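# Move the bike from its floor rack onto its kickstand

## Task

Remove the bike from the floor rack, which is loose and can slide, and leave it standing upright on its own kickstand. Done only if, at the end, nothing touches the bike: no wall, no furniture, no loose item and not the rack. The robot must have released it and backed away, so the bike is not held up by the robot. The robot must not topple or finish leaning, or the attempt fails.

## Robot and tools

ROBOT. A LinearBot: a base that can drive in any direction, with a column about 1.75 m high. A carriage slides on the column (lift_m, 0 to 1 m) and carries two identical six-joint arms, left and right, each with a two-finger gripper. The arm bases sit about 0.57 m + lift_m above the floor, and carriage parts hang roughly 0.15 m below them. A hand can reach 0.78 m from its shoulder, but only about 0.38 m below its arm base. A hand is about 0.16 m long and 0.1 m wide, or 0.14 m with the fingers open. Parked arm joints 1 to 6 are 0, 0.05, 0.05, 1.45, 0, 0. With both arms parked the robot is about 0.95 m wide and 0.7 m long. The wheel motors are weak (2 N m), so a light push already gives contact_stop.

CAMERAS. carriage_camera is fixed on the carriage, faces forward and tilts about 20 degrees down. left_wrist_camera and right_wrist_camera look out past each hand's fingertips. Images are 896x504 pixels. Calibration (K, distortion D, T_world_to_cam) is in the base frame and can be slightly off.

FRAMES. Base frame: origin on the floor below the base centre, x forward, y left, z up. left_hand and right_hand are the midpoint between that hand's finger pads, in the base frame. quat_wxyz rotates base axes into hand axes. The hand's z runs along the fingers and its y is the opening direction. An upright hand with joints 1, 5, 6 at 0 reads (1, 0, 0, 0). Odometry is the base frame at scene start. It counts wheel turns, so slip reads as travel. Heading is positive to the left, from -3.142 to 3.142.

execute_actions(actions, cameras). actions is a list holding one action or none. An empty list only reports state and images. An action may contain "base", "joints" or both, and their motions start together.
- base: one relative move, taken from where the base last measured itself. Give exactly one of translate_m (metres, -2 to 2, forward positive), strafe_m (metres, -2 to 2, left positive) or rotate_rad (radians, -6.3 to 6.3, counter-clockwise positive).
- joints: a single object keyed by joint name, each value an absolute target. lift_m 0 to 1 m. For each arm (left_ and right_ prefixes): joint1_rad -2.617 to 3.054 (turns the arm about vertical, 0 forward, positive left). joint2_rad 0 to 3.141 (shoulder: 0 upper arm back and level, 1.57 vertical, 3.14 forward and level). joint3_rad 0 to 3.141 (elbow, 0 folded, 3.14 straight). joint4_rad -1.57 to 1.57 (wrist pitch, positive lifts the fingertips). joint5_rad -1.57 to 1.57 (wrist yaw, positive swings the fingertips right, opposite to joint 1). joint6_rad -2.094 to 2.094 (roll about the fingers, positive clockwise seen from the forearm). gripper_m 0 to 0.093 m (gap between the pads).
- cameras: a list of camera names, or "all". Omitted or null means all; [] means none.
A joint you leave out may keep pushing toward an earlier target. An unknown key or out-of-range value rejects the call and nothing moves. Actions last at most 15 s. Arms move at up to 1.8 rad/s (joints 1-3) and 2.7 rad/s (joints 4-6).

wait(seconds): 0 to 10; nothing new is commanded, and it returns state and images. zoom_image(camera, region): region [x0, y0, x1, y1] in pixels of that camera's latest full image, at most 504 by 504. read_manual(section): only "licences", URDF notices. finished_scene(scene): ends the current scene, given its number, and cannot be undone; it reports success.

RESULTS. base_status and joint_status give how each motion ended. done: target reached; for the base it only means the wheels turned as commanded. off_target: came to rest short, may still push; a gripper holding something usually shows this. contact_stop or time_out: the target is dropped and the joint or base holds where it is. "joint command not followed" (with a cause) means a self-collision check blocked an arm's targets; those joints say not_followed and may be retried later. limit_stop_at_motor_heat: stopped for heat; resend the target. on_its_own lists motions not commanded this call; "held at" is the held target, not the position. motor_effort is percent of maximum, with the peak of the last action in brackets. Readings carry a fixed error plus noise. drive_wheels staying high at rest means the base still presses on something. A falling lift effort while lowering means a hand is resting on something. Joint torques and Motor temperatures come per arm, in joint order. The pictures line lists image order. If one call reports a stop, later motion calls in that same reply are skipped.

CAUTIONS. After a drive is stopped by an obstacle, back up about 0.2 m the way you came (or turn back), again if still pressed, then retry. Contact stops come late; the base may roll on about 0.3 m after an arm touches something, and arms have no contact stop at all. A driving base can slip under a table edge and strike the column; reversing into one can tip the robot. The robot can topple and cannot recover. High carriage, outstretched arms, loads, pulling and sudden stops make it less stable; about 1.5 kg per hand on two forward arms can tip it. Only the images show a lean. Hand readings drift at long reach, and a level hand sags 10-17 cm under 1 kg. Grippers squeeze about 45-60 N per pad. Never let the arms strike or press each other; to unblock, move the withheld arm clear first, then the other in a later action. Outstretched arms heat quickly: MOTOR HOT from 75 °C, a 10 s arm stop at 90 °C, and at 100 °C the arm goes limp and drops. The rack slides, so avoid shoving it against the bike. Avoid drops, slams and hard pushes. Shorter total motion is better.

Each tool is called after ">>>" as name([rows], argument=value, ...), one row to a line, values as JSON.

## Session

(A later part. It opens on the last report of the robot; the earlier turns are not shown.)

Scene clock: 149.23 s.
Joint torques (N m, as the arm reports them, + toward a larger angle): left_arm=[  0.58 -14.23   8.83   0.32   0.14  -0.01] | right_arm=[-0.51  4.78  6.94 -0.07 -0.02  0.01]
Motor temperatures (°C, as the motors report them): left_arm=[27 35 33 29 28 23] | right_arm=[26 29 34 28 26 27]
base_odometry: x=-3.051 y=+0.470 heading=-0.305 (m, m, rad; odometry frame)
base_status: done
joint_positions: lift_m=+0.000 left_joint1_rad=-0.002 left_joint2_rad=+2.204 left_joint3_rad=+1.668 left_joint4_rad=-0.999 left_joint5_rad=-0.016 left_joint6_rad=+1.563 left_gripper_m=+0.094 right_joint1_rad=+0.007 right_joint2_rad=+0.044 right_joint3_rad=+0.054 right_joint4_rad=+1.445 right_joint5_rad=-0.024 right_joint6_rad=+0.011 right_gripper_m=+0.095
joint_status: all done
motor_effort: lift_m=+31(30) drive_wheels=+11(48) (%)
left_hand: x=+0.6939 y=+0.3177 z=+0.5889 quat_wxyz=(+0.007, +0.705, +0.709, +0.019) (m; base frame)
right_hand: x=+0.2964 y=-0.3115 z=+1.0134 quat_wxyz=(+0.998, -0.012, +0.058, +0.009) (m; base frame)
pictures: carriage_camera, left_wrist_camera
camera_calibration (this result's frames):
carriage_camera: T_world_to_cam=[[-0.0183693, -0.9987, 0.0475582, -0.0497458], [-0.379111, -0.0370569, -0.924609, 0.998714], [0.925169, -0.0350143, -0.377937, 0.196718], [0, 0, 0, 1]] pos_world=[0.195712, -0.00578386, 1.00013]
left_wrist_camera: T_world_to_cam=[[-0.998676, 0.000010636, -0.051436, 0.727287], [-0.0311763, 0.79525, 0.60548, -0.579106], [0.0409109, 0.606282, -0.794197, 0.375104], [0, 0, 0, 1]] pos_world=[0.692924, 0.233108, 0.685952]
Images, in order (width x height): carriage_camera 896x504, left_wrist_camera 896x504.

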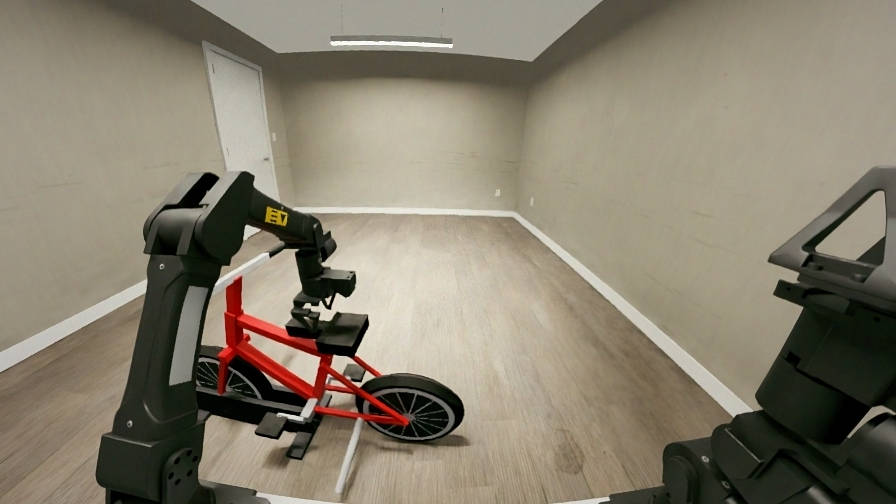

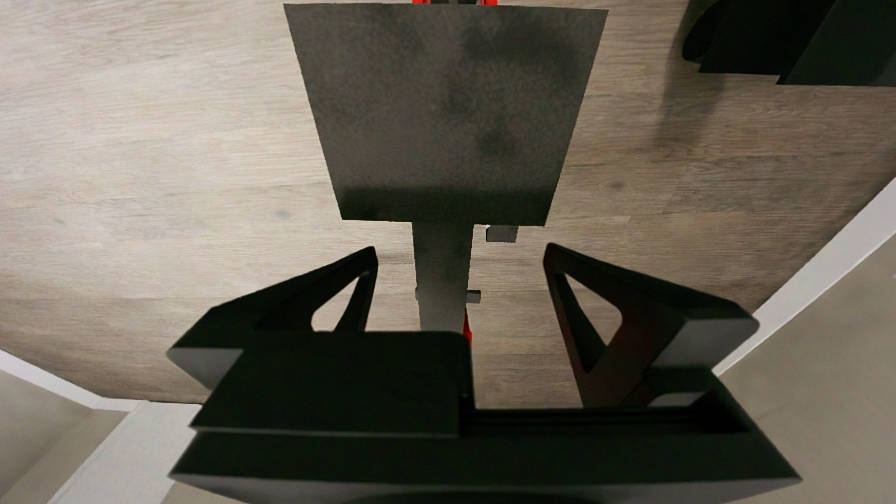

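Nose is between the fingers. Lower.

>>> execute_actions([
  {"joints":{"left_joint2_rad":2.3,"left_joint3_rad":1.65,"left_joint4_rad":-0.95}},
], cameras=["carriage_camera","left_wrist_camera"])

Scene clock: 153.97 s.
Joint torques (N m, as the arm reports them, + toward a larger angle): left_arm=[  0.52 -12.09   5.67   0.31   0.12  -0.02] | right_arm=[-0.46  4.74  7.13 -0.12 -0.01  0.01]
Motor temperatures (°C, as the motors report them): left_arm=[27 36 33 29 28 23] | right_arm=[26 29 34 28 26 27]
base_odometry: x=-3.051 y=+0.470 heading=-0.305 (m, m, rad; odometry frame)
base_status: not commanded
joint_positions: lift_m=+0.000 left_joint1_rad=-0.002 left_joint2_rad=+2.271 left_joint3_rad=+1.668 left_joint4_rad=-0.950 left_joint5_rad=-0.016 left_joint6_rad=+1.564 left_gripper_m=+0.094 right_joint1_rad=+0.007 right_joint2_rad=+0.044 right_joint3_rad=+0.054 right_joint4_rad=+1.446 right_joint5_rad=-0.024 right_joint6_rad=+0.011 right_gripper_m=+0.095
joint_status: all done
motor_effort: lift_m=+30(31) drive_wheels=+10(10) (%)
left_hand: x=+0.6979 y=+0.3176 z=+0.5615 quat_wxyz=(+0.001, +0.705, +0.709, +0.012) (m; base frame)
right_hand: x=+0.2962 y=-0.3115 z=+1.0135 quat_wxyz=(+0.998, -0.012, +0.057, +0.009) (m; base frame)
pictures: carriage_camera, left_wrist_camera
camera_calibration (this result's frames):
carriage_camera: T_world_to_cam=[[-0.0183693, -0.9987, 0.0475582, -0.0497458], [-0.379111, -0.0370569, -0.924609, 0.998714], [0.925169, -0.0350143, -0.377937, 0.196718], [0, 0, 0, 1]] pos_world=[0.195712, -0.00578386, 1.00013]
left_wrist_camera: T_world_to_cam=[[-0.999463, 0.00115055, -0.0327419, 0.719518], [-0.0189267, 0.79547, 0.605698, -0.571067], [0.0267421, 0.605992, -0.795021, 0.363657], [0, 0, 0, 1]] pos_world=[0.698598, 0.233066, 0.658567]
Images, in order (width x height): carriage_camera 896x504, left_wrist_camera 896x504.

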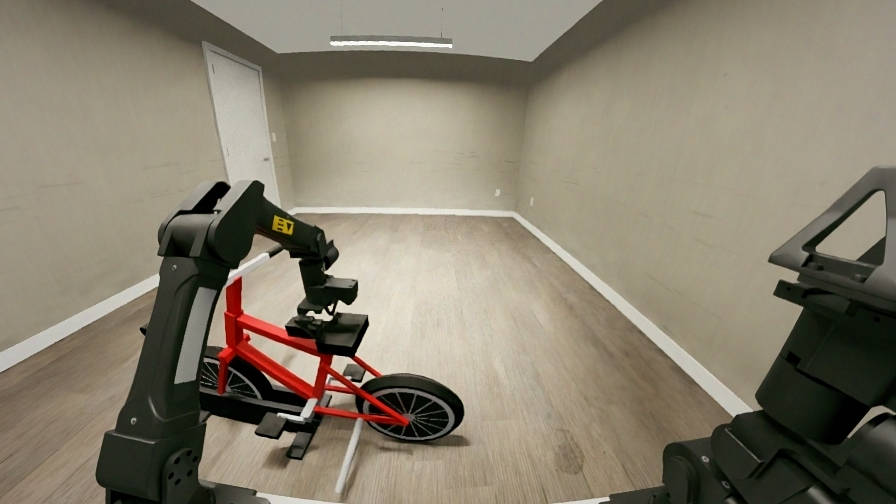

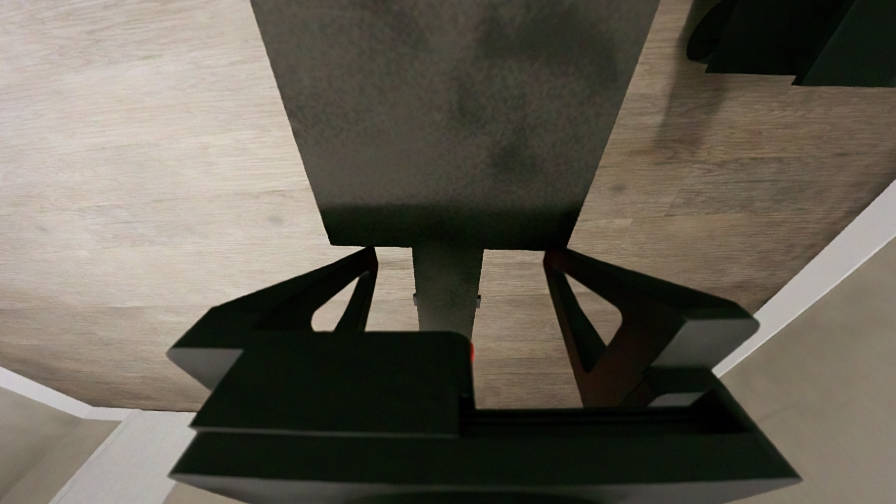

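>>> execute_actions([
  {"joints":{"left_gripper_m":0.0,"left_joint2_rad":2.27,"left_joint3_rad":1.67}},
], cameras=[])

>>> execute_actions([
  {"base":{"strafe_m":-0.3}},
], cameras=["carriage_camera","left_wrist_camera"])

Scene clock: 162.87 s.
Joint torques (N m, as the arm reports them, + toward a larger angle): left_arm=[  0.52 -14.3    7.62   0.31   0.13  -0.03] | right_arm=[-0.47  4.77  6.96 -0.11 -0.02  0.01]
Motor temperatures (°C, as the motors report them): left_arm=[27 38 32 29 28 23] | right_arm=[26 29 34 28 26 27]
base_odometry: x=-3.051 y=+0.470 heading=-0.305 (m, m, rad; odometry frame)
base_status: not commanded
joint_positions: lift_m=+0.000 left_joint1_rad=-0.002 left_joint2_rad=+2.270 left_joint3_rad=+1.668 left_joint4_rad=-0.950 left_joint5_rad=-0.016 left_joint6_rad=+1.564 left_gripper_m=+0.000 right_joint1_rad=+0.007 right_joint2_rad=+0.044 right_joint3_rad=+0.054 right_joint4_rad=+1.446 right_joint5_rad=-0.024 right_joint6_rad=+0.011 right_gripper_m=+0.095
joint_status: all done
motor_effort: lift_m=+31(31) drive_wheels=+10(10) (%)
left_hand: x=+0.6980 y=+0.3176 z=+0.5622 quat_wxyz=(+0.001, +0.705, +0.709, +0.012) (m; base frame)
right_hand: x=+0.2962 y=-0.3115 z=+1.0135 quat_wxyz=(+0.998, -0.012, +0.057, +0.009) (m; base frame)
pictures: none
No camera images: the call's "cameras" was empty. Leave "cameras" out to get every camera's image.

Scene clock: 165.33 s.
Joint torques (N m, as the arm reports them, + toward a larger angle): left_arm=[  0.41 -14.32   7.62   0.31   0.18  -0.02] | right_arm=[-0.46  4.77  6.94 -0.11 -0.01  0.01]
Motor temperatures (°C, as the motors report them): left_arm=[27 38 32 29 28 23] | right_arm=[26 29 34 28 26 27]
base_odometry: x=-3.142 y=+0.184 heading=-0.306 (m, m, rad; odometry frame)
base_status: done
joint_positions: lift_m=+0.000 left_joint1_rad=+0.000 left_joint2_rad=+2.270 left_joint3_rad=+1.668 left_joint4_rad=-0.950 left_joint5_rad=-0.021 left_joint6_rad=+1.564 left_gripper_m=+0.000 right_joint1_rad=+0.007 right_joint2_rad=+0.044 right_joint3_rad=+0.054 right_joint4_rad=+1.446 right_joint5_rad=-0.024 right_joint6_rad=+0.011 right_gripper_m=+0.095
joint_status: not commanded
motor_effort: lift_m=+31(30) drive_wheels=-11(51) (%)
left_hand: x=+0.6980 y=+0.3192 z=+0.5623 quat_wxyz=(-0.001, +0.705, +0.709, +0.014) (m; base frame)
right_hand: x=+0.2962 y=-0.3114 z=+1.0135 quat_wxyz=(+0.998, -0.012, +0.057, +0.009) (m; base frame)
pictures: carriage_camera, left_wrist_camera
camera_calibration (this result's frames):
carriage_camera: T_world_to_cam=[[-0.0183693, -0.9987, 0.0475582, -0.0497458], [-0.379111, -0.0370569, -0.924609, 0.998714], [0.925169, -0.0350143, -0.377937, 0.196718], [0, 0, 0, 1]] pos_world=[0.195712, -0.00578386, 1.00013]
left_wrist_camera: T_world_to_cam=[[-0.999426, -0.000294727, -0.0338893, 0.720685], [-0.020915, 0.792193, 0.609913, -0.572737], [0.0266671, 0.610271, -0.791744, 0.360178], [0, 0, 0, 1]] pos_world=[0.698688, 0.234124, 0.658911]
Images, in order (width x height): carriage_camera 896x504, left_wrist_camera 896x504.

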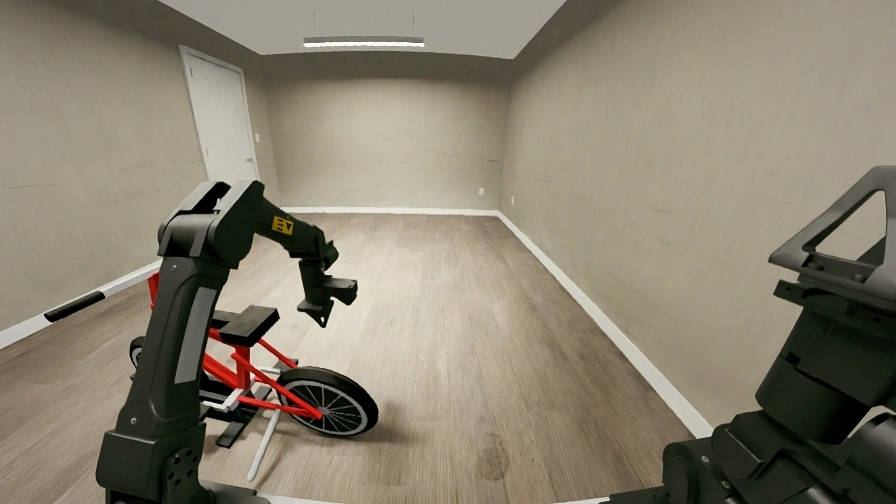

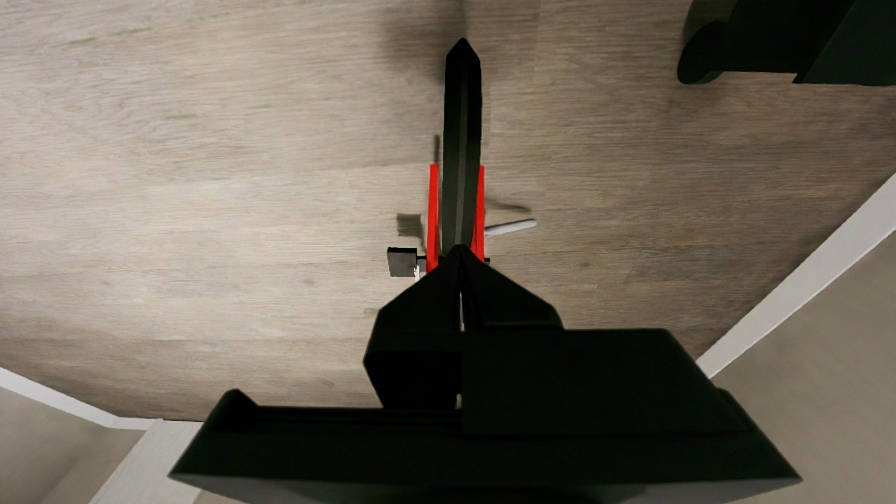

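>>> execute_actions([
  {"joints":{"left_gripper_m":0.093,"left_joint2_rad":2.1}},
], cameras=[])

>>> execute_actions([
  {"base":{"strafe_m":0.35}},
], cameras=[])

>>> execute_actions([
  {"joints":{"left_joint2_rad":2.42,"left_joint3_rad":1.72,"left_joint4_rad":-0.88}},
], cameras=["carriage_camera","left_wrist_camera"])

Scene clock: 183.73 s.
Joint torques (N m, as the arm reports them, + toward a larger angle): left_arm=[  0.4  -12.74   8.41   0.66   0.18  -0.04] | right_arm=[-0.46  4.83  6.87 -0.07 -0.01  0.01]
Motor temperatures (°C, as the motors report them): left_arm=[27 42 32 29 28 23] | right_arm=[26 29 34 27 26 27]
base_odometry: x=-3.142 y=+0.184 heading=-0.306 (m, m, rad; odometry frame)
base_status: not commanded
joint_positions: lift_m=+0.000 left_joint1_rad=+0.000 left_joint2_rad=+2.091 left_joint3_rad=+1.668 left_joint4_rad=-0.950 left_joint5_rad=-0.021 left_joint6_rad=+1.564 left_gripper_m=+0.093 right_joint1_rad=+0.007 right_joint2_rad=+0.044 right_joint3_rad=+0.054 right_joint4_rad=+1.446 right_joint5_rad=-0.024 right_joint6_rad=+0.011 right_gripper_m=+0.095
joint_status: all done
motor_effort: lift_m=+31(30) drive_wheels=-9(11) (%)
left_hand: x=+0.7151 y=+0.3192 z=+0.6374 quat_wxyz=(+0.063, +0.701, +0.707, +0.077) (m; base frame)
right_hand: x=+0.2962 y=-0.3114 z=+1.0135 quat_wxyz=(+0.998, -0.012, +0.057, +0.009) (m; base frame)
pictures: none
No camera images: the call's "cameras" was empty. Leave "cameras" out to get every camera's image.

Scene clock: 186.40 s.
Joint torques (N m, as the arm reports them, + toward a larger angle): left_arm=[  0.45 -12.73   8.38   0.64   0.18  -0.04] | right_arm=[-0.49  4.72  6.97 -0.11  0.    0.01]
Motor temperatures (°C, as the motors report them): left_arm=[27 42 32 29 28 23] | right_arm=[26 29 34 27 26 27]
base_odometry: x=-3.036 y=+0.518 heading=-0.306 (m, m, rad; odometry frame)
base_status: done
joint_positions: lift_m=+0.000 left_joint1_rad=+0.000 left_joint2_rad=+2.091 left_joint3_rad=+1.668 left_joint4_rad=-0.950 left_joint5_rad=-0.021 left_joint6_rad=+1.564 left_gripper_m=+0.093 right_joint1_rad=+0.007 right_joint2_rad=+0.044 right_joint3_rad=+0.054 right_joint4_rad=+1.447 right_joint5_rad=-0.024 right_joint6_rad=+0.011 right_gripper_m=+0.095
joint_status: not commanded
motor_effort: lift_m=+31(30) drive_wheels=-8(54) (%)
left_hand: x=+0.7151 y=+0.3192 z=+0.6374 quat_wxyz=(+0.063, +0.701, +0.707, +0.077) (m; base frame)
right_hand: x=+0.2961 y=-0.3114 z=+1.0135 quat_wxyz=(+0.998, -0.012, +0.057, +0.009) (m; base frame)
pictures: none
No camera images: the call's "cameras" was empty. Leave "cameras" out to get every camera's image.

Scene clock: 187.33 s.
Joint torques (N m, as the arm reports them, + toward a larger angle): left_arm=[  0.37 -16.53   7.42   0.2    0.19  -0.02] | right_arm=[-0.45  4.83  6.86 -0.11 -0.02  0.01]
Motor temperatures (°C, as the motors report them): left_arm=[27 42 32 29 28 23] | right_arm=[26 29 34 27 26 27]
base_odometry: x=-3.036 y=+0.518 heading=-0.306 (m, m, rad; odometry frame)
base_status: not commanded
joint_positions: lift_m=+0.000 left_joint1_rad=+0.000 left_joint2_rad=+2.436 left_joint3_rad=+1.715 left_joint4_rad=-0.880 left_joint5_rad=-0.021 left_joint6_rad=+1.564 left_gripper_m=+0.093 right_joint1_rad=+0.007 right_joint2_rad=+0.044 right_joint3_rad=+0.054 right_joint4_rad=+1.447 right_joint5_rad=-0.024 right_joint6_rad=+0.011 right_gripper_m=+0.095
joint_status: all done
motor_effort: lift_m=+31(31) drive_wheels=-7(7) (%)
left_hand: x=+0.7047 y=+0.3193 z=+0.5038 quat_wxyz=(-0.018, +0.705, +0.709, -0.003) (m; base frame)
right_hand: x=+0.2961 y=-0.3115 z=+1.0135 quat_wxyz=(+0.998, -0.012, +0.057, +0.009) (m; base frame)
pictures: carriage_camera, left_wrist_camera
camera_calibration (this result's frames):
carriage_camera: T_world_to_cam=[[-0.0183693, -0.9987, 0.0475582, -0.0497458], [-0.379111, -0.0370569, -0.924609, 0.998714], [0.925169, -0.0350143, -0.377937, 0.196718], [0, 0, 0, 1]] pos_world=[0.195712, -0.00578386, 1.00013]
left_wrist_camera: T_world_to_cam=[[-0.999883, -0.000288874, 0.0153137, 0.700977], [0.0091216, 0.79195, 0.610518, -0.558378], [-0.0123041, 0.610586, -0.791854, 0.341084], [0, 0, 0, 1]] pos_world=[0.710185, 0.234149, 0.600254]
Images, in order (width x height): carriage_camera 896x504, left_wrist_camera 896x504.

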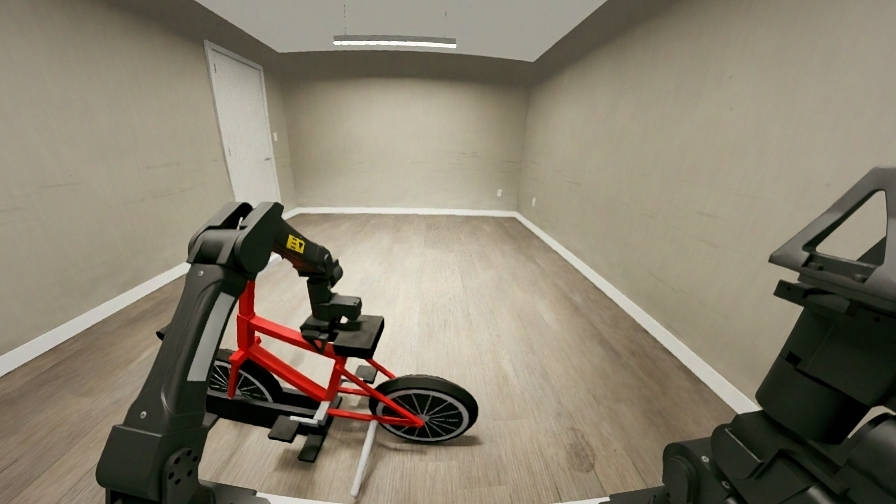

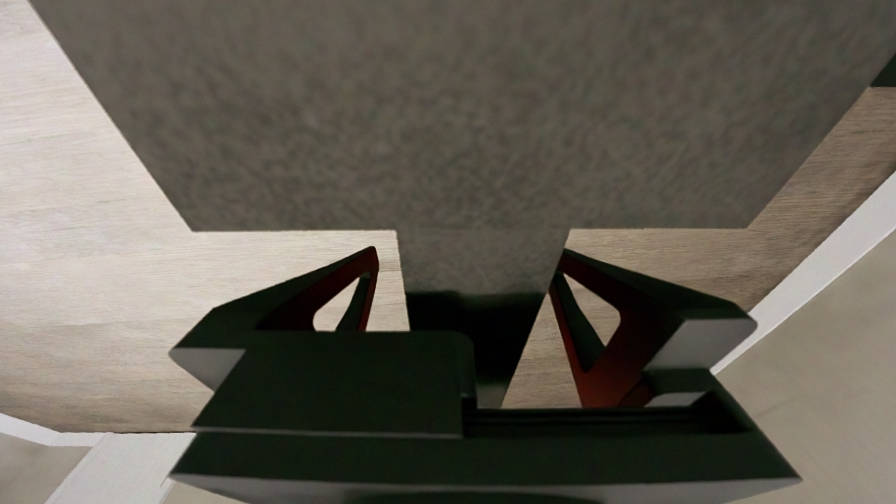

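>>> execute_actions([
  {"joints":{"left_gripper_m":0.0}},
], cameras=[])

>>> execute_actions([
  {"base":{"strafe_m":-0.3}},
], cameras=["carriage_camera"])

Scene clock: 196.97 s.
Joint torques (N m, as the arm reports them, + toward a larger angle): left_arm=[  0.49 -16.47   7.52   0.16   0.17  -0.3 ] | right_arm=[-0.47  4.74  6.87 -0.13 -0.01  0.01]
Motor temperatures (°C, as the motors report them): left_arm=[27 46 32 29 28 23] | right_arm=[26 29 34 27 26 27]
base_odometry: x=-3.036 y=+0.518 heading=-0.306 (m, m, rad; odometry frame)
base_status: not commanded
joint_positions: lift_m=+0.000 left_joint1_rad=-0.001 left_joint2_rad=+2.436 left_joint3_rad=+1.715 left_joint4_rad=-0.876 left_joint5_rad=-0.020 left_joint6_rad=+1.590 left_gripper_m=+0.039 right_joint1_rad=+0.007 right_joint2_rad=+0.044 right_joint3_rad=+0.054 right_joint4_rad=+1.447 right_joint5_rad=-0.024 right_joint6_rad=+0.011 right_gripper_m=+0.095
joint_status: left_gripper_m off_target (ended at +0.039, target +0.000)
motor_effort: lift_m=+31(31) drive_wheels=-5(6) (%)
left_hand: x=+0.7057 y=+0.3185 z=+0.5038 quat_wxyz=(-0.016, +0.714, +0.699, -0.002) (m; base frame)
right_hand: x=+0.2960 y=-0.3114 z=+1.0135 quat_wxyz=(+0.998, -0.012, +0.057, +0.009) (m; base frame)
pictures: none
No camera images: the call's "cameras" was empty. Leave "cameras" out to get every camera's image.

Scene clock: 199.43 s.
Joint torques (N m, as the arm reports them, + toward a larger angle): left_arm=[  0.87 -16.5    7.41   0.25   0.1   -0.41] | right_arm=[-0.47  4.81  6.92 -0.11 -0.02  0.01]
Motor temperatures (°C, as the motors report them): left_arm=[27 46 32 29 28 24] | right_arm=[26 29 34 27 26 27]
base_odometry: x=-3.126 y=+0.232 heading=-0.306 (m, m, rad; odometry frame)
base_status: done
joint_positions: lift_m=+0.000 left_joint1_rad=-0.006 left_joint2_rad=+2.436 left_joint3_rad=+1.715 left_joint4_rad=-0.887 left_joint5_rad=-0.014 left_joint6_rad=+1.600 left_gripper_m=+0.039 right_joint1_rad=+0.007 right_joint2_rad=+0.044 right_joint3_rad=+0.054 right_joint4_rad=+1.447 right_joint5_rad=-0.024 right_joint6_rad=+0.011 right_gripper_m=+0.095
joint_status: not commanded
motor_effort: lift_m=+31(31) drive_wheels=-5(61) (%)
left_hand: x=+0.7029 y=+0.3154 z=+0.5038 quat_wxyz=(-0.018, +0.719, +0.694, -0.008) (m; base frame)
right_hand: x=+0.2960 y=-0.3115 z=+1.0135 quat_wxyz=(+0.998, -0.012, +0.057, +0.009) (m; base frame)
pictures: carriage_camera
camera_calibration (this result's frames):
carriage_camera: T_world_to_cam=[[-0.0183693, -0.9987, 0.0475582, -0.0497458], [-0.379111, -0.0370569, -0.924609, 0.998714], [0.925169, -0.0350143, -0.377937, 0.196718], [0, 0, 0, 1]] pos_world=[0.195712, -0.00578386, 1.00013]
Images, in order (width x height): carriage_camera 896x504.

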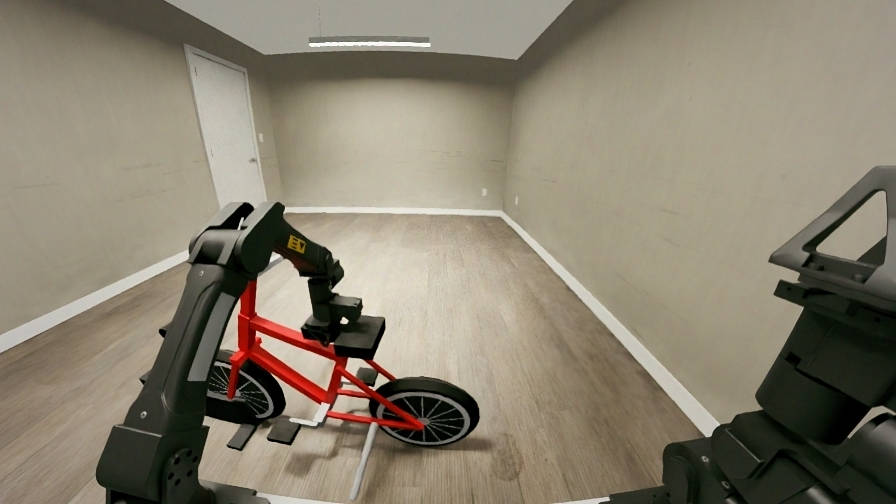

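Rolling well. Continue.

>>> execute_actions([
  {"base":{"strafe_m":-0.5}},
], cameras=["carriage_camera","left_wrist_camera"])

Scene clock: 207.63 s.
Joint torques (N m, as the arm reports them, + toward a larger angle): left_arm=[  1.59 -16.57   7.37   0.35  -0.11  -0.59] | right_arm=[-0.48  4.68  6.96 -0.12 -0.01  0.01]
Motor temperatures (°C, as the motors report them): left_arm=[27 48 32 29 28 24] | right_arm=[26 29 34 27 26 27]
base_odometry: x=-3.277 y=-0.245 heading=-0.306 (m, m, rad; odometry frame)
base_status: done
joint_positions: lift_m=+0.000 left_joint1_rad=-0.019 left_joint2_rad=+2.438 left_joint3_rad=+1.715 left_joint4_rad=-0.901 left_joint5_rad=+0.007 left_joint6_rad=+1.613 left_gripper_m=+0.038 right_joint1_rad=+0.007 right_joint2_rad=+0.044 right_joint3_rad=+0.054 right_joint4_rad=+1.447 right_joint5_rad=-0.024 right_joint6_rad=+0.011 right_gripper_m=+0.095
joint_status: not commanded
motor_effort: lift_m=+31(30) drive_wheels=-8(53) (%)
left_hand: x=+0.6991 y=+0.3062 z=+0.5032 quat_wxyz=(-0.016, +0.728, +0.685, -0.021) (m; base frame)
right_hand: x=+0.2960 y=-0.3115 z=+1.0135 quat_wxyz=(+0.998, -0.012, +0.057, +0.009) (m; base frame)
pictures: carriage_camera, left_wrist_camera
camera_calibration (this result's frames):
carriage_camera: T_world_to_cam=[[-0.0183693, -0.9987, 0.0475582, -0.0497458], [-0.379111, -0.0370569, -0.924609, 0.998714], [0.925169, -0.0350143, -0.377937, 0.196718], [0, 0, 0, 1]] pos_world=[0.195712, -0.00578386, 1.00013]
left_wrist_camera: T_world_to_cam=[[-0.997028, 0.067121, 0.0378248, 0.661393], [0.0765439, 0.807046, 0.585506, -0.586763], [0.00877342, 0.586661, -0.809785, 0.350133], [0, 0, 0, 1]] pos_world=[0.701269, 0.223742, 0.602069]
Images, in order (width x height): carriage_camera 896x504, left_wrist_camera 896x504.

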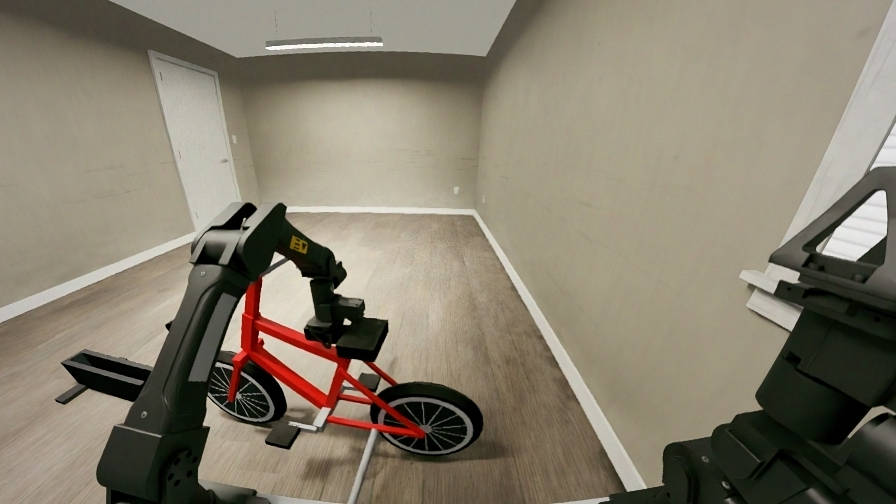

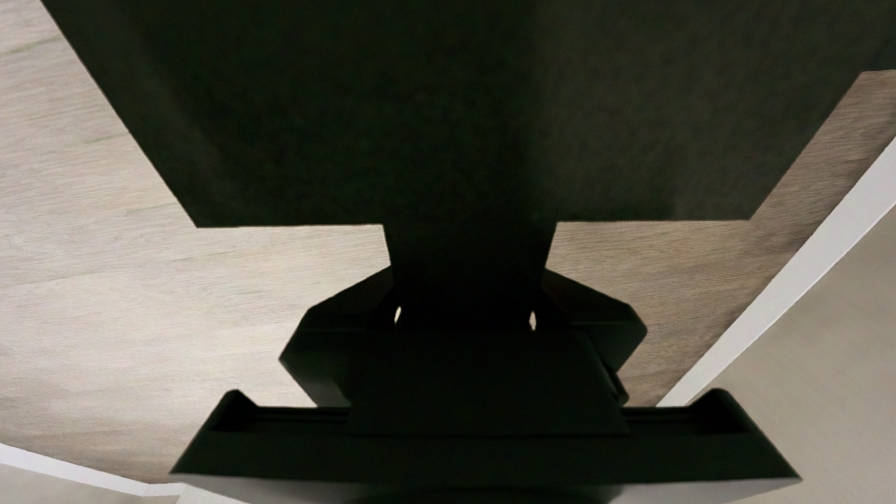

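>>> execute_actions([
  {"base":{"translate_m":-0.05}},
], cameras=[])

>>> execute_actions([
  {"joints":{"left_gripper_m":0.093}},
], cameras=[])

>>> execute_actions([
  {"joints":{"left_joint2_rad":1.9}},
])

Scene clock: 216.93 s.
Joint torques (N m, as the arm reports them, + toward a larger angle): left_arm=[  1.39 -16.65   7.49  -0.02   0.01  -0.62] | right_arm=[-0.48  4.77  6.92 -0.12 -0.02  0.01]
Motor temperatures (°C, as the motors report them): left_arm=[27 50 32 29 28 24] | right_arm=[26 29 35 27 26 27]
base_odometry: x=-3.325 y=-0.230 heading=-0.306 (m, m, rad; odometry frame)
base_status: done
joint_positions: lift_m=+0.000 left_joint1_rad=-0.014 left_joint2_rad=+2.438 left_joint3_rad=+1.715 left_joint4_rad=-0.851 left_joint5_rad=-0.007 left_joint6_rad=+1.619 left_gripper_m=+0.038 right_joint1_rad=+0.007 right_joint2_rad=+0.044 right_joint3_rad=+0.054 right_joint4_rad=+1.447 right_joint5_rad=-0.024 right_joint6_rad=+0.011 right_gripper_m=+0.095
joint_status: not commanded
motor_effort: lift_m=+30(31) drive_wheels=-8(40) (%)
left_hand: x=+0.7113 y=+0.3106 z=+0.5028 quat_wxyz=(-0.004, +0.729, +0.685, +0.001) (m; base frame)
right_hand: x=+0.2960 y=-0.3115 z=+1.0135 quat_wxyz=(+0.998, -0.012, +0.057, +0.009) (m; base frame)
pictures: none
No camera images: the call's "cameras" was empty. Leave "cameras" out to get every camera's image.

Scene clock: 218.03 s.
Joint torques (N m, as the arm reports them, + toward a larger angle): left_arm=[  0.96 -16.45   7.79   0.93   0.16  -0.22] | right_arm=[-0.48  4.76  6.93 -0.13 -0.01  0.01]
Motor temperatures (°C, as the motors report them): left_arm=[27 51 32 29 28 24] | right_arm=[26 29 35 27 26 27]
base_odometry: x=-3.325 y=-0.230 heading=-0.306 (m, m, rad; odometry frame)
base_status: not commanded
joint_positions: lift_m=+0.000 left_joint1_rad=-0.008 left_joint2_rad=+2.439 left_joint3_rad=+1.709 left_joint4_rad=-0.971 left_joint5_rad=-0.020 left_joint6_rad=+1.583 left_gripper_m=+0.093 right_joint1_rad=+0.007 right_joint2_rad=+0.044 right_joint3_rad=+0.054 right_joint4_rad=+1.447 right_joint5_rad=-0.024 right_joint6_rad=+0.011 right_gripper_m=+0.095
joint_status: all done
motor_effort: lift_m=+31(30) drive_wheels=-7(7) (%)
left_hand: x=+0.6793 y=+0.3159 z=+0.5030 quat_wxyz=(-0.053, +0.713, +0.698, -0.040) (m; base frame)
right_hand: x=+0.2960 y=-0.3115 z=+1.0135 quat_wxyz=(+0.998, -0.012, +0.057, +0.009) (m; base frame)
pictures: none
No camera images: the call's "cameras" was empty. Leave "cameras" out to get every camera's image.

Scene clock: 219.17 s.
Joint torques (N m, as the arm reports them, + toward a larger angle): left_arm=[  0.97 -11.24   9.1    1.22   0.16  -0.22] | right_arm=[-0.49  4.7   6.94 -0.13 -0.02  0.01]
Motor temperatures (°C, as the motors report them): left_arm=[27 51 32 29 28 24] | right_arm=[26 29 35 27 26 27]
base_odometry: x=-3.325 y=-0.230 heading=-0.306 (m, m, rad; odometry frame)
base_status: not commanded
joint_positions: lift_m=+0.000 left_joint1_rad=-0.008 left_joint2_rad=+1.889 left_joint3_rad=+1.718 left_joint4_rad=-0.879 left_joint5_rad=-0.020 left_joint6_rad=+1.578 left_gripper_m=+0.093 right_joint1_rad=+0.007 right_joint2_rad=+0.044 right_joint3_rad=+0.054 right_joint4_rad=+1.447 right_joint5_rad=-0.024 right_joint6_rad=+0.011 right_gripper_m=+0.095
joint_status: all done
motor_effort: lift_m=+30(30) drive_wheels=-8(8) (%)
left_hand: x=+0.7441 y=+0.3154 z=+0.7501 quat_wxyz=(+0.175, +0.687, +0.680, +0.189) (m; base frame)
right_hand: x=+0.2960 y=-0.3115 z=+1.0135 quat_wxyz=(+0.998, -0.012, +0.057, +0.009) (m; base frame)
pictures: carriage_camera, left_wrist_camera, right_wrist_camera
camera_calibration (this result's frames):
carriage_camera: T_world_to_cam=[[-0.0183693, -0.9987, 0.0475582, -0.0497458], [-0.379111, -0.0370569, -0.924609, 0.998714], [0.925169, -0.0350143, -0.377937, 0.196718], [0, 0, 0, 1]] pos_world=[0.195712, -0.00578386, 1.00013]
left_wrist_camera: T_world_to_cam=[[-0.859734, 0.0203176, -0.510338, 1.02009], [-0.29558, 0.795084, 0.529598, -0.419645], [0.416522, 0.606159, -0.677555, 0.135549], [0, 0, 0, 1]] pos_world=[0.696512, 0.230763, 0.834678]
right_wrist_camera: T_world_to_cam=[[0.0328314, -0.998907, -0.0332608, -0.294029], [0.71645, 0.046725, -0.696071, 0.510395], [0.696865, -0.000976704, 0.717202, -0.809095], [0, 0, 0, 1]] pos_world=[0.20781, -0.318346, 0.925776]
Images, in order (width x height): carriage_camera 896x504, left_wrist_camera 896x504, right_wrist_camera 896x504.

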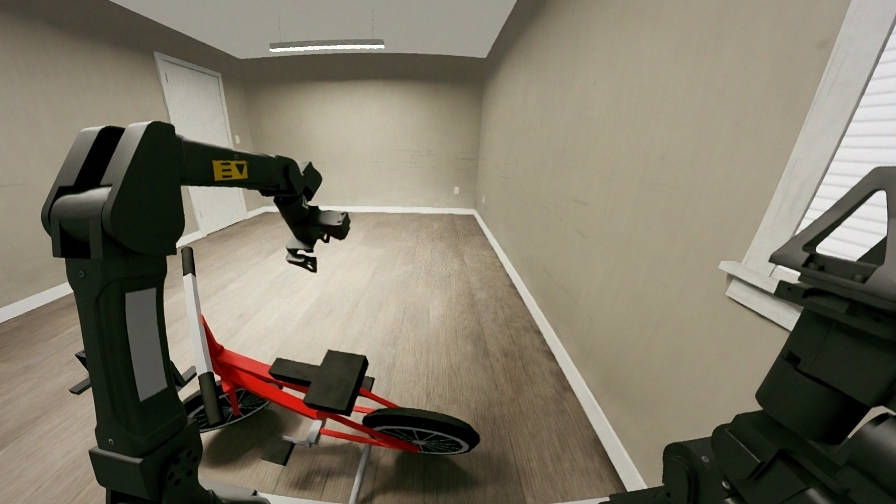

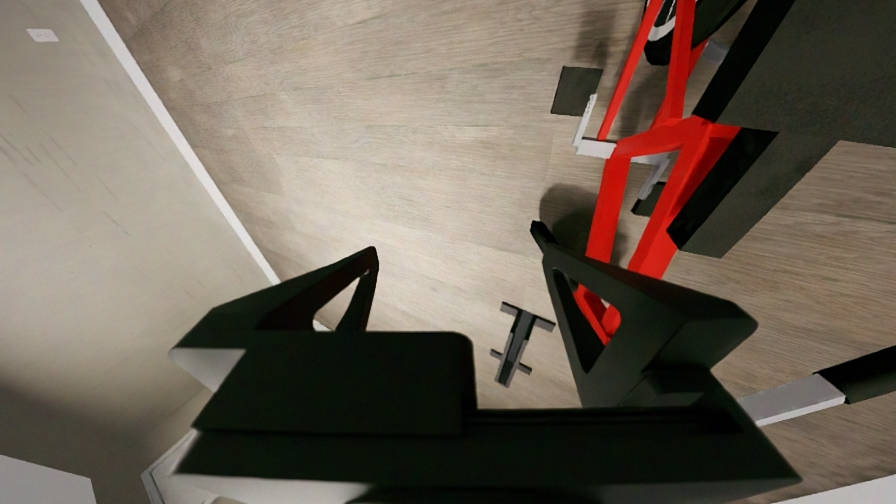

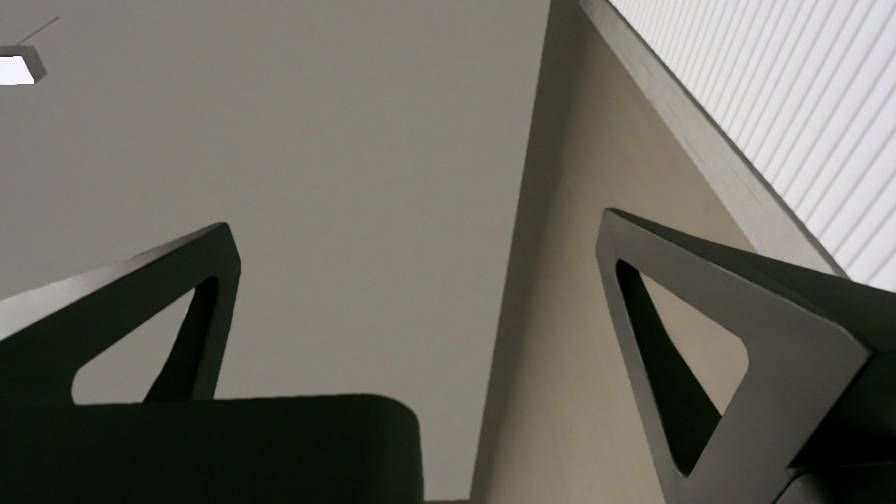

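>>> execute_actions([
  {"base":{"translate_m":-0.15},"joints":{"left_joint2_rad":0.05,"left_joint3_rad":0.05,"left_joint4_rad":1.45,"left_joint6_rad":0}},
], cameras=["carriage_camera"])

>>> wait(seconds=2)

Scene clock: 229.97 s.
Joint torques (N m, as the arm reports them, + toward a larger angle): left_arm=[ 0.98  2.86  5.24 -0.23  0.12 -0.17] | right_arm=[-0.46  4.76  6.92 -0.13 -0.02  0.01]
Motor temperatures (°C, as the motors report them): left_arm=[27 48 33 30 28 24] | right_arm=[26 29 35 27 26 27]
base_odometry: x=-3.468 y=-0.185 heading=-0.306 (m, m, rad; odometry frame)
base_status: done
joint_positions: lift_m=+0.000 left_joint1_rad=-0.008 left_joint2_rad=+0.060 left_joint3_rad=+0.068 left_joint4_rad=+1.453 left_joint5_rad=-0.020 left_joint6_rad=+0.007 left_gripper_m=+0.093 right_joint1_rad=+0.007 right_joint2_rad=+0.044 right_joint3_rad=+0.054 right_joint4_rad=+1.448 right_joint5_rad=-0.024 right_joint6_rad=+0.011 right_gripper_m=+0.095
joint_status: all done
motor_effort: lift_m=+31(30) drive_wheels=-5(50) (%)
left_hand: x=+0.2957 y=+0.3190 z=+1.0171 quat_wxyz=(+0.998, -0.010, +0.055, +0.000) (m; base frame)
right_hand: x=+0.2959 y=-0.3115 z=+1.0135 quat_wxyz=(+0.998, -0.012, +0.057, +0.009) (m; base frame)
pictures: carriage_camera
camera_calibration (this result's frames):
carriage_camera: T_world_to_cam=[[-0.0183693, -0.9987, 0.0475582, -0.0497457], [-0.379111, -0.0370569, -0.924609, 0.998714], [0.925169, -0.0350143, -0.377937, 0.196718], [0, 0, 0, 1]] pos_world=[0.195712, -0.00578386, 1.00013]
Images, in order (width x height): carriage_camera 896x504.

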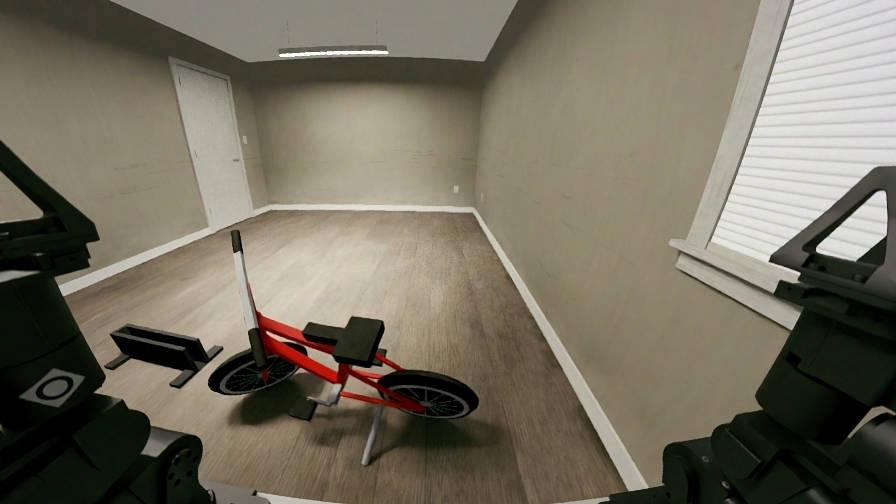

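Scene clock: 231.97 s.
Joint torques (N m, as the arm reports them, + toward a larger angle): left_arm=[ 0.95  2.88  5.24 -0.23  0.12 -0.17] | right_arm=[-0.45  4.75  6.92 -0.13 -0.02  0.01]
Motor temperatures (°C, as the motors report them): left_arm=[27 47 33 30 28 24] | right_arm=[26 29 35 27 26 27]
base_odometry: x=-3.468 y=-0.185 heading=-0.307 (m, m, rad; odometry frame)
base_status: done
joint_positions: lift_m=+0.000 left_joint1_rad=-0.008 left_joint2_rad=+0.060 left_joint3_rad=+0.068 left_joint4_rad=+1.453 left_joint5_rad=-0.020 left_joint6_rad=+0.007 left_gripper_m=+0.093 right_joint1_rad=+0.007 right_joint2_rad=+0.044 right_joint3_rad=+0.054 right_joint4_rad=+1.448 right_joint5_rad=-0.024 right_joint6_rad=+0.011 right_gripper_m=+0.095
joint_status: all done
motor_effort: lift_m=+31(30) drive_wheels=-6(50) (%)
left_hand: x=+0.2957 y=+0.3190 z=+1.0171 quat_wxyz=(+0.998, -0.010, +0.055, +0.000) (m; base frame)
right_hand: x=+0.2959 y=-0.3115 z=+1.0135 quat_wxyz=(+0.998, -0.012, +0.057, +0.009) (m; base frame)
wait: 2.00 s; at rest by 0.27 s
pictures: carriage_camera, left_wrist_camera, right_wrist_camera
camera_calibration (this result's frames):
carriage_camera: T_world_to_cam=[[-0.0183693, -0.9987, 0.0475582, -0.0497457], [-0.379111, -0.0370569, -0.924609, 0.998714], [0.925169, -0.0350143, -0.377937, 0.196718], [0, 0, 0, 1]] pos_world=[0.195712, -0.00578386, 1.00013]
left_wrist_camera: T_world_to_cam=[[0.0089056, -0.999397, 0.0335566, 0.286031], [0.734458, -0.0162358, -0.678459, 0.486568], [0.678595, 0.030688, 0.733871, -0.828423], [0, 0, 0, 1]] pos_world=[0.202253, 0.319181, 0.928474]
right_wrist_camera: T_world_to_cam=[[0.0328441, -0.998907, -0.0332508, -0.29404], [0.716716, 0.0467268, -0.695798, 0.510114], [0.696591, -0.00097853, 0.717467, -0.809226], [0, 0, 0, 1]] pos_world=[0.20775, -0.318347, 0.925753]
Images, in order (width x height): carriage_camera 896x504, left_wrist_camera 896x504, right_wrist_camera 896x504.

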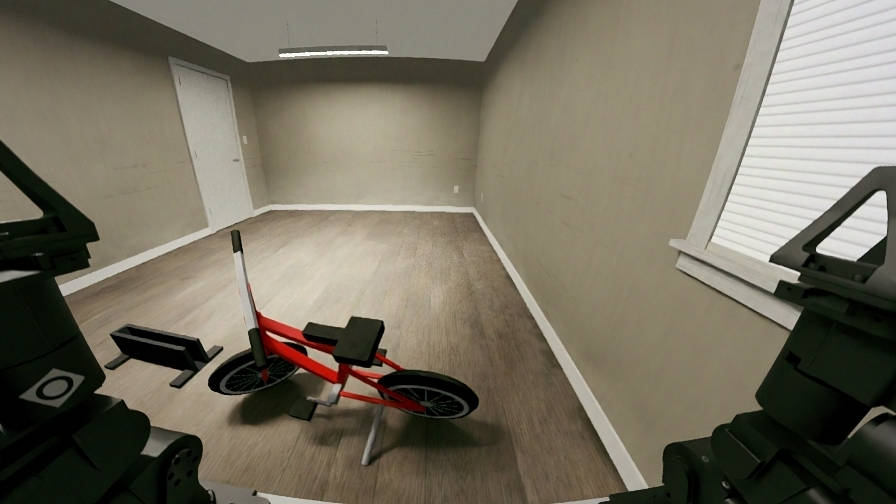

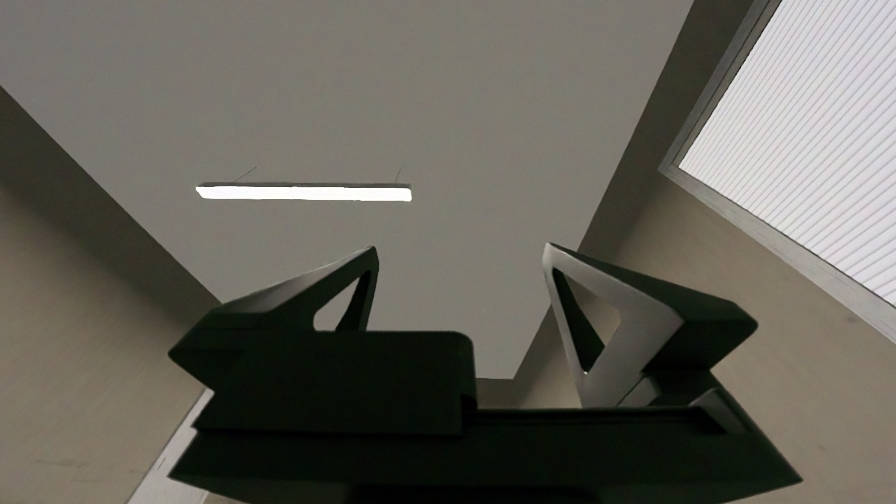

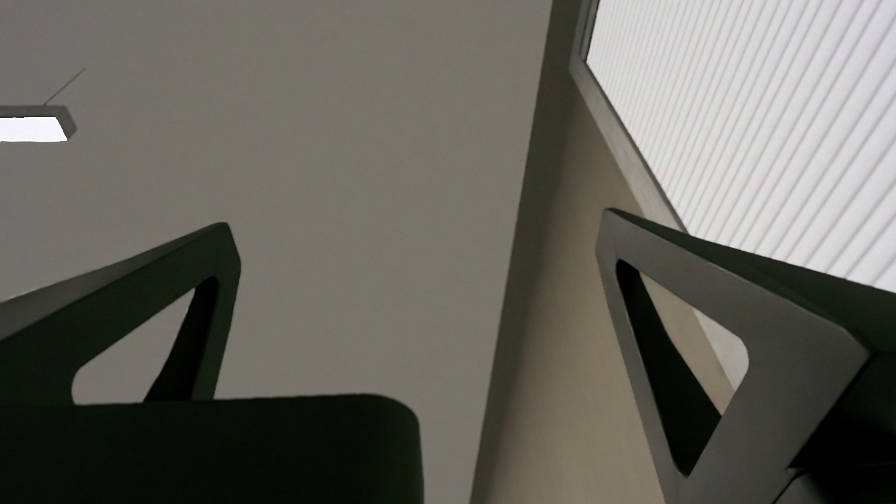

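Stable on kickstand and clear of the rack.

>>> finished_scene(scene=1)

The scene is finished: the task was done.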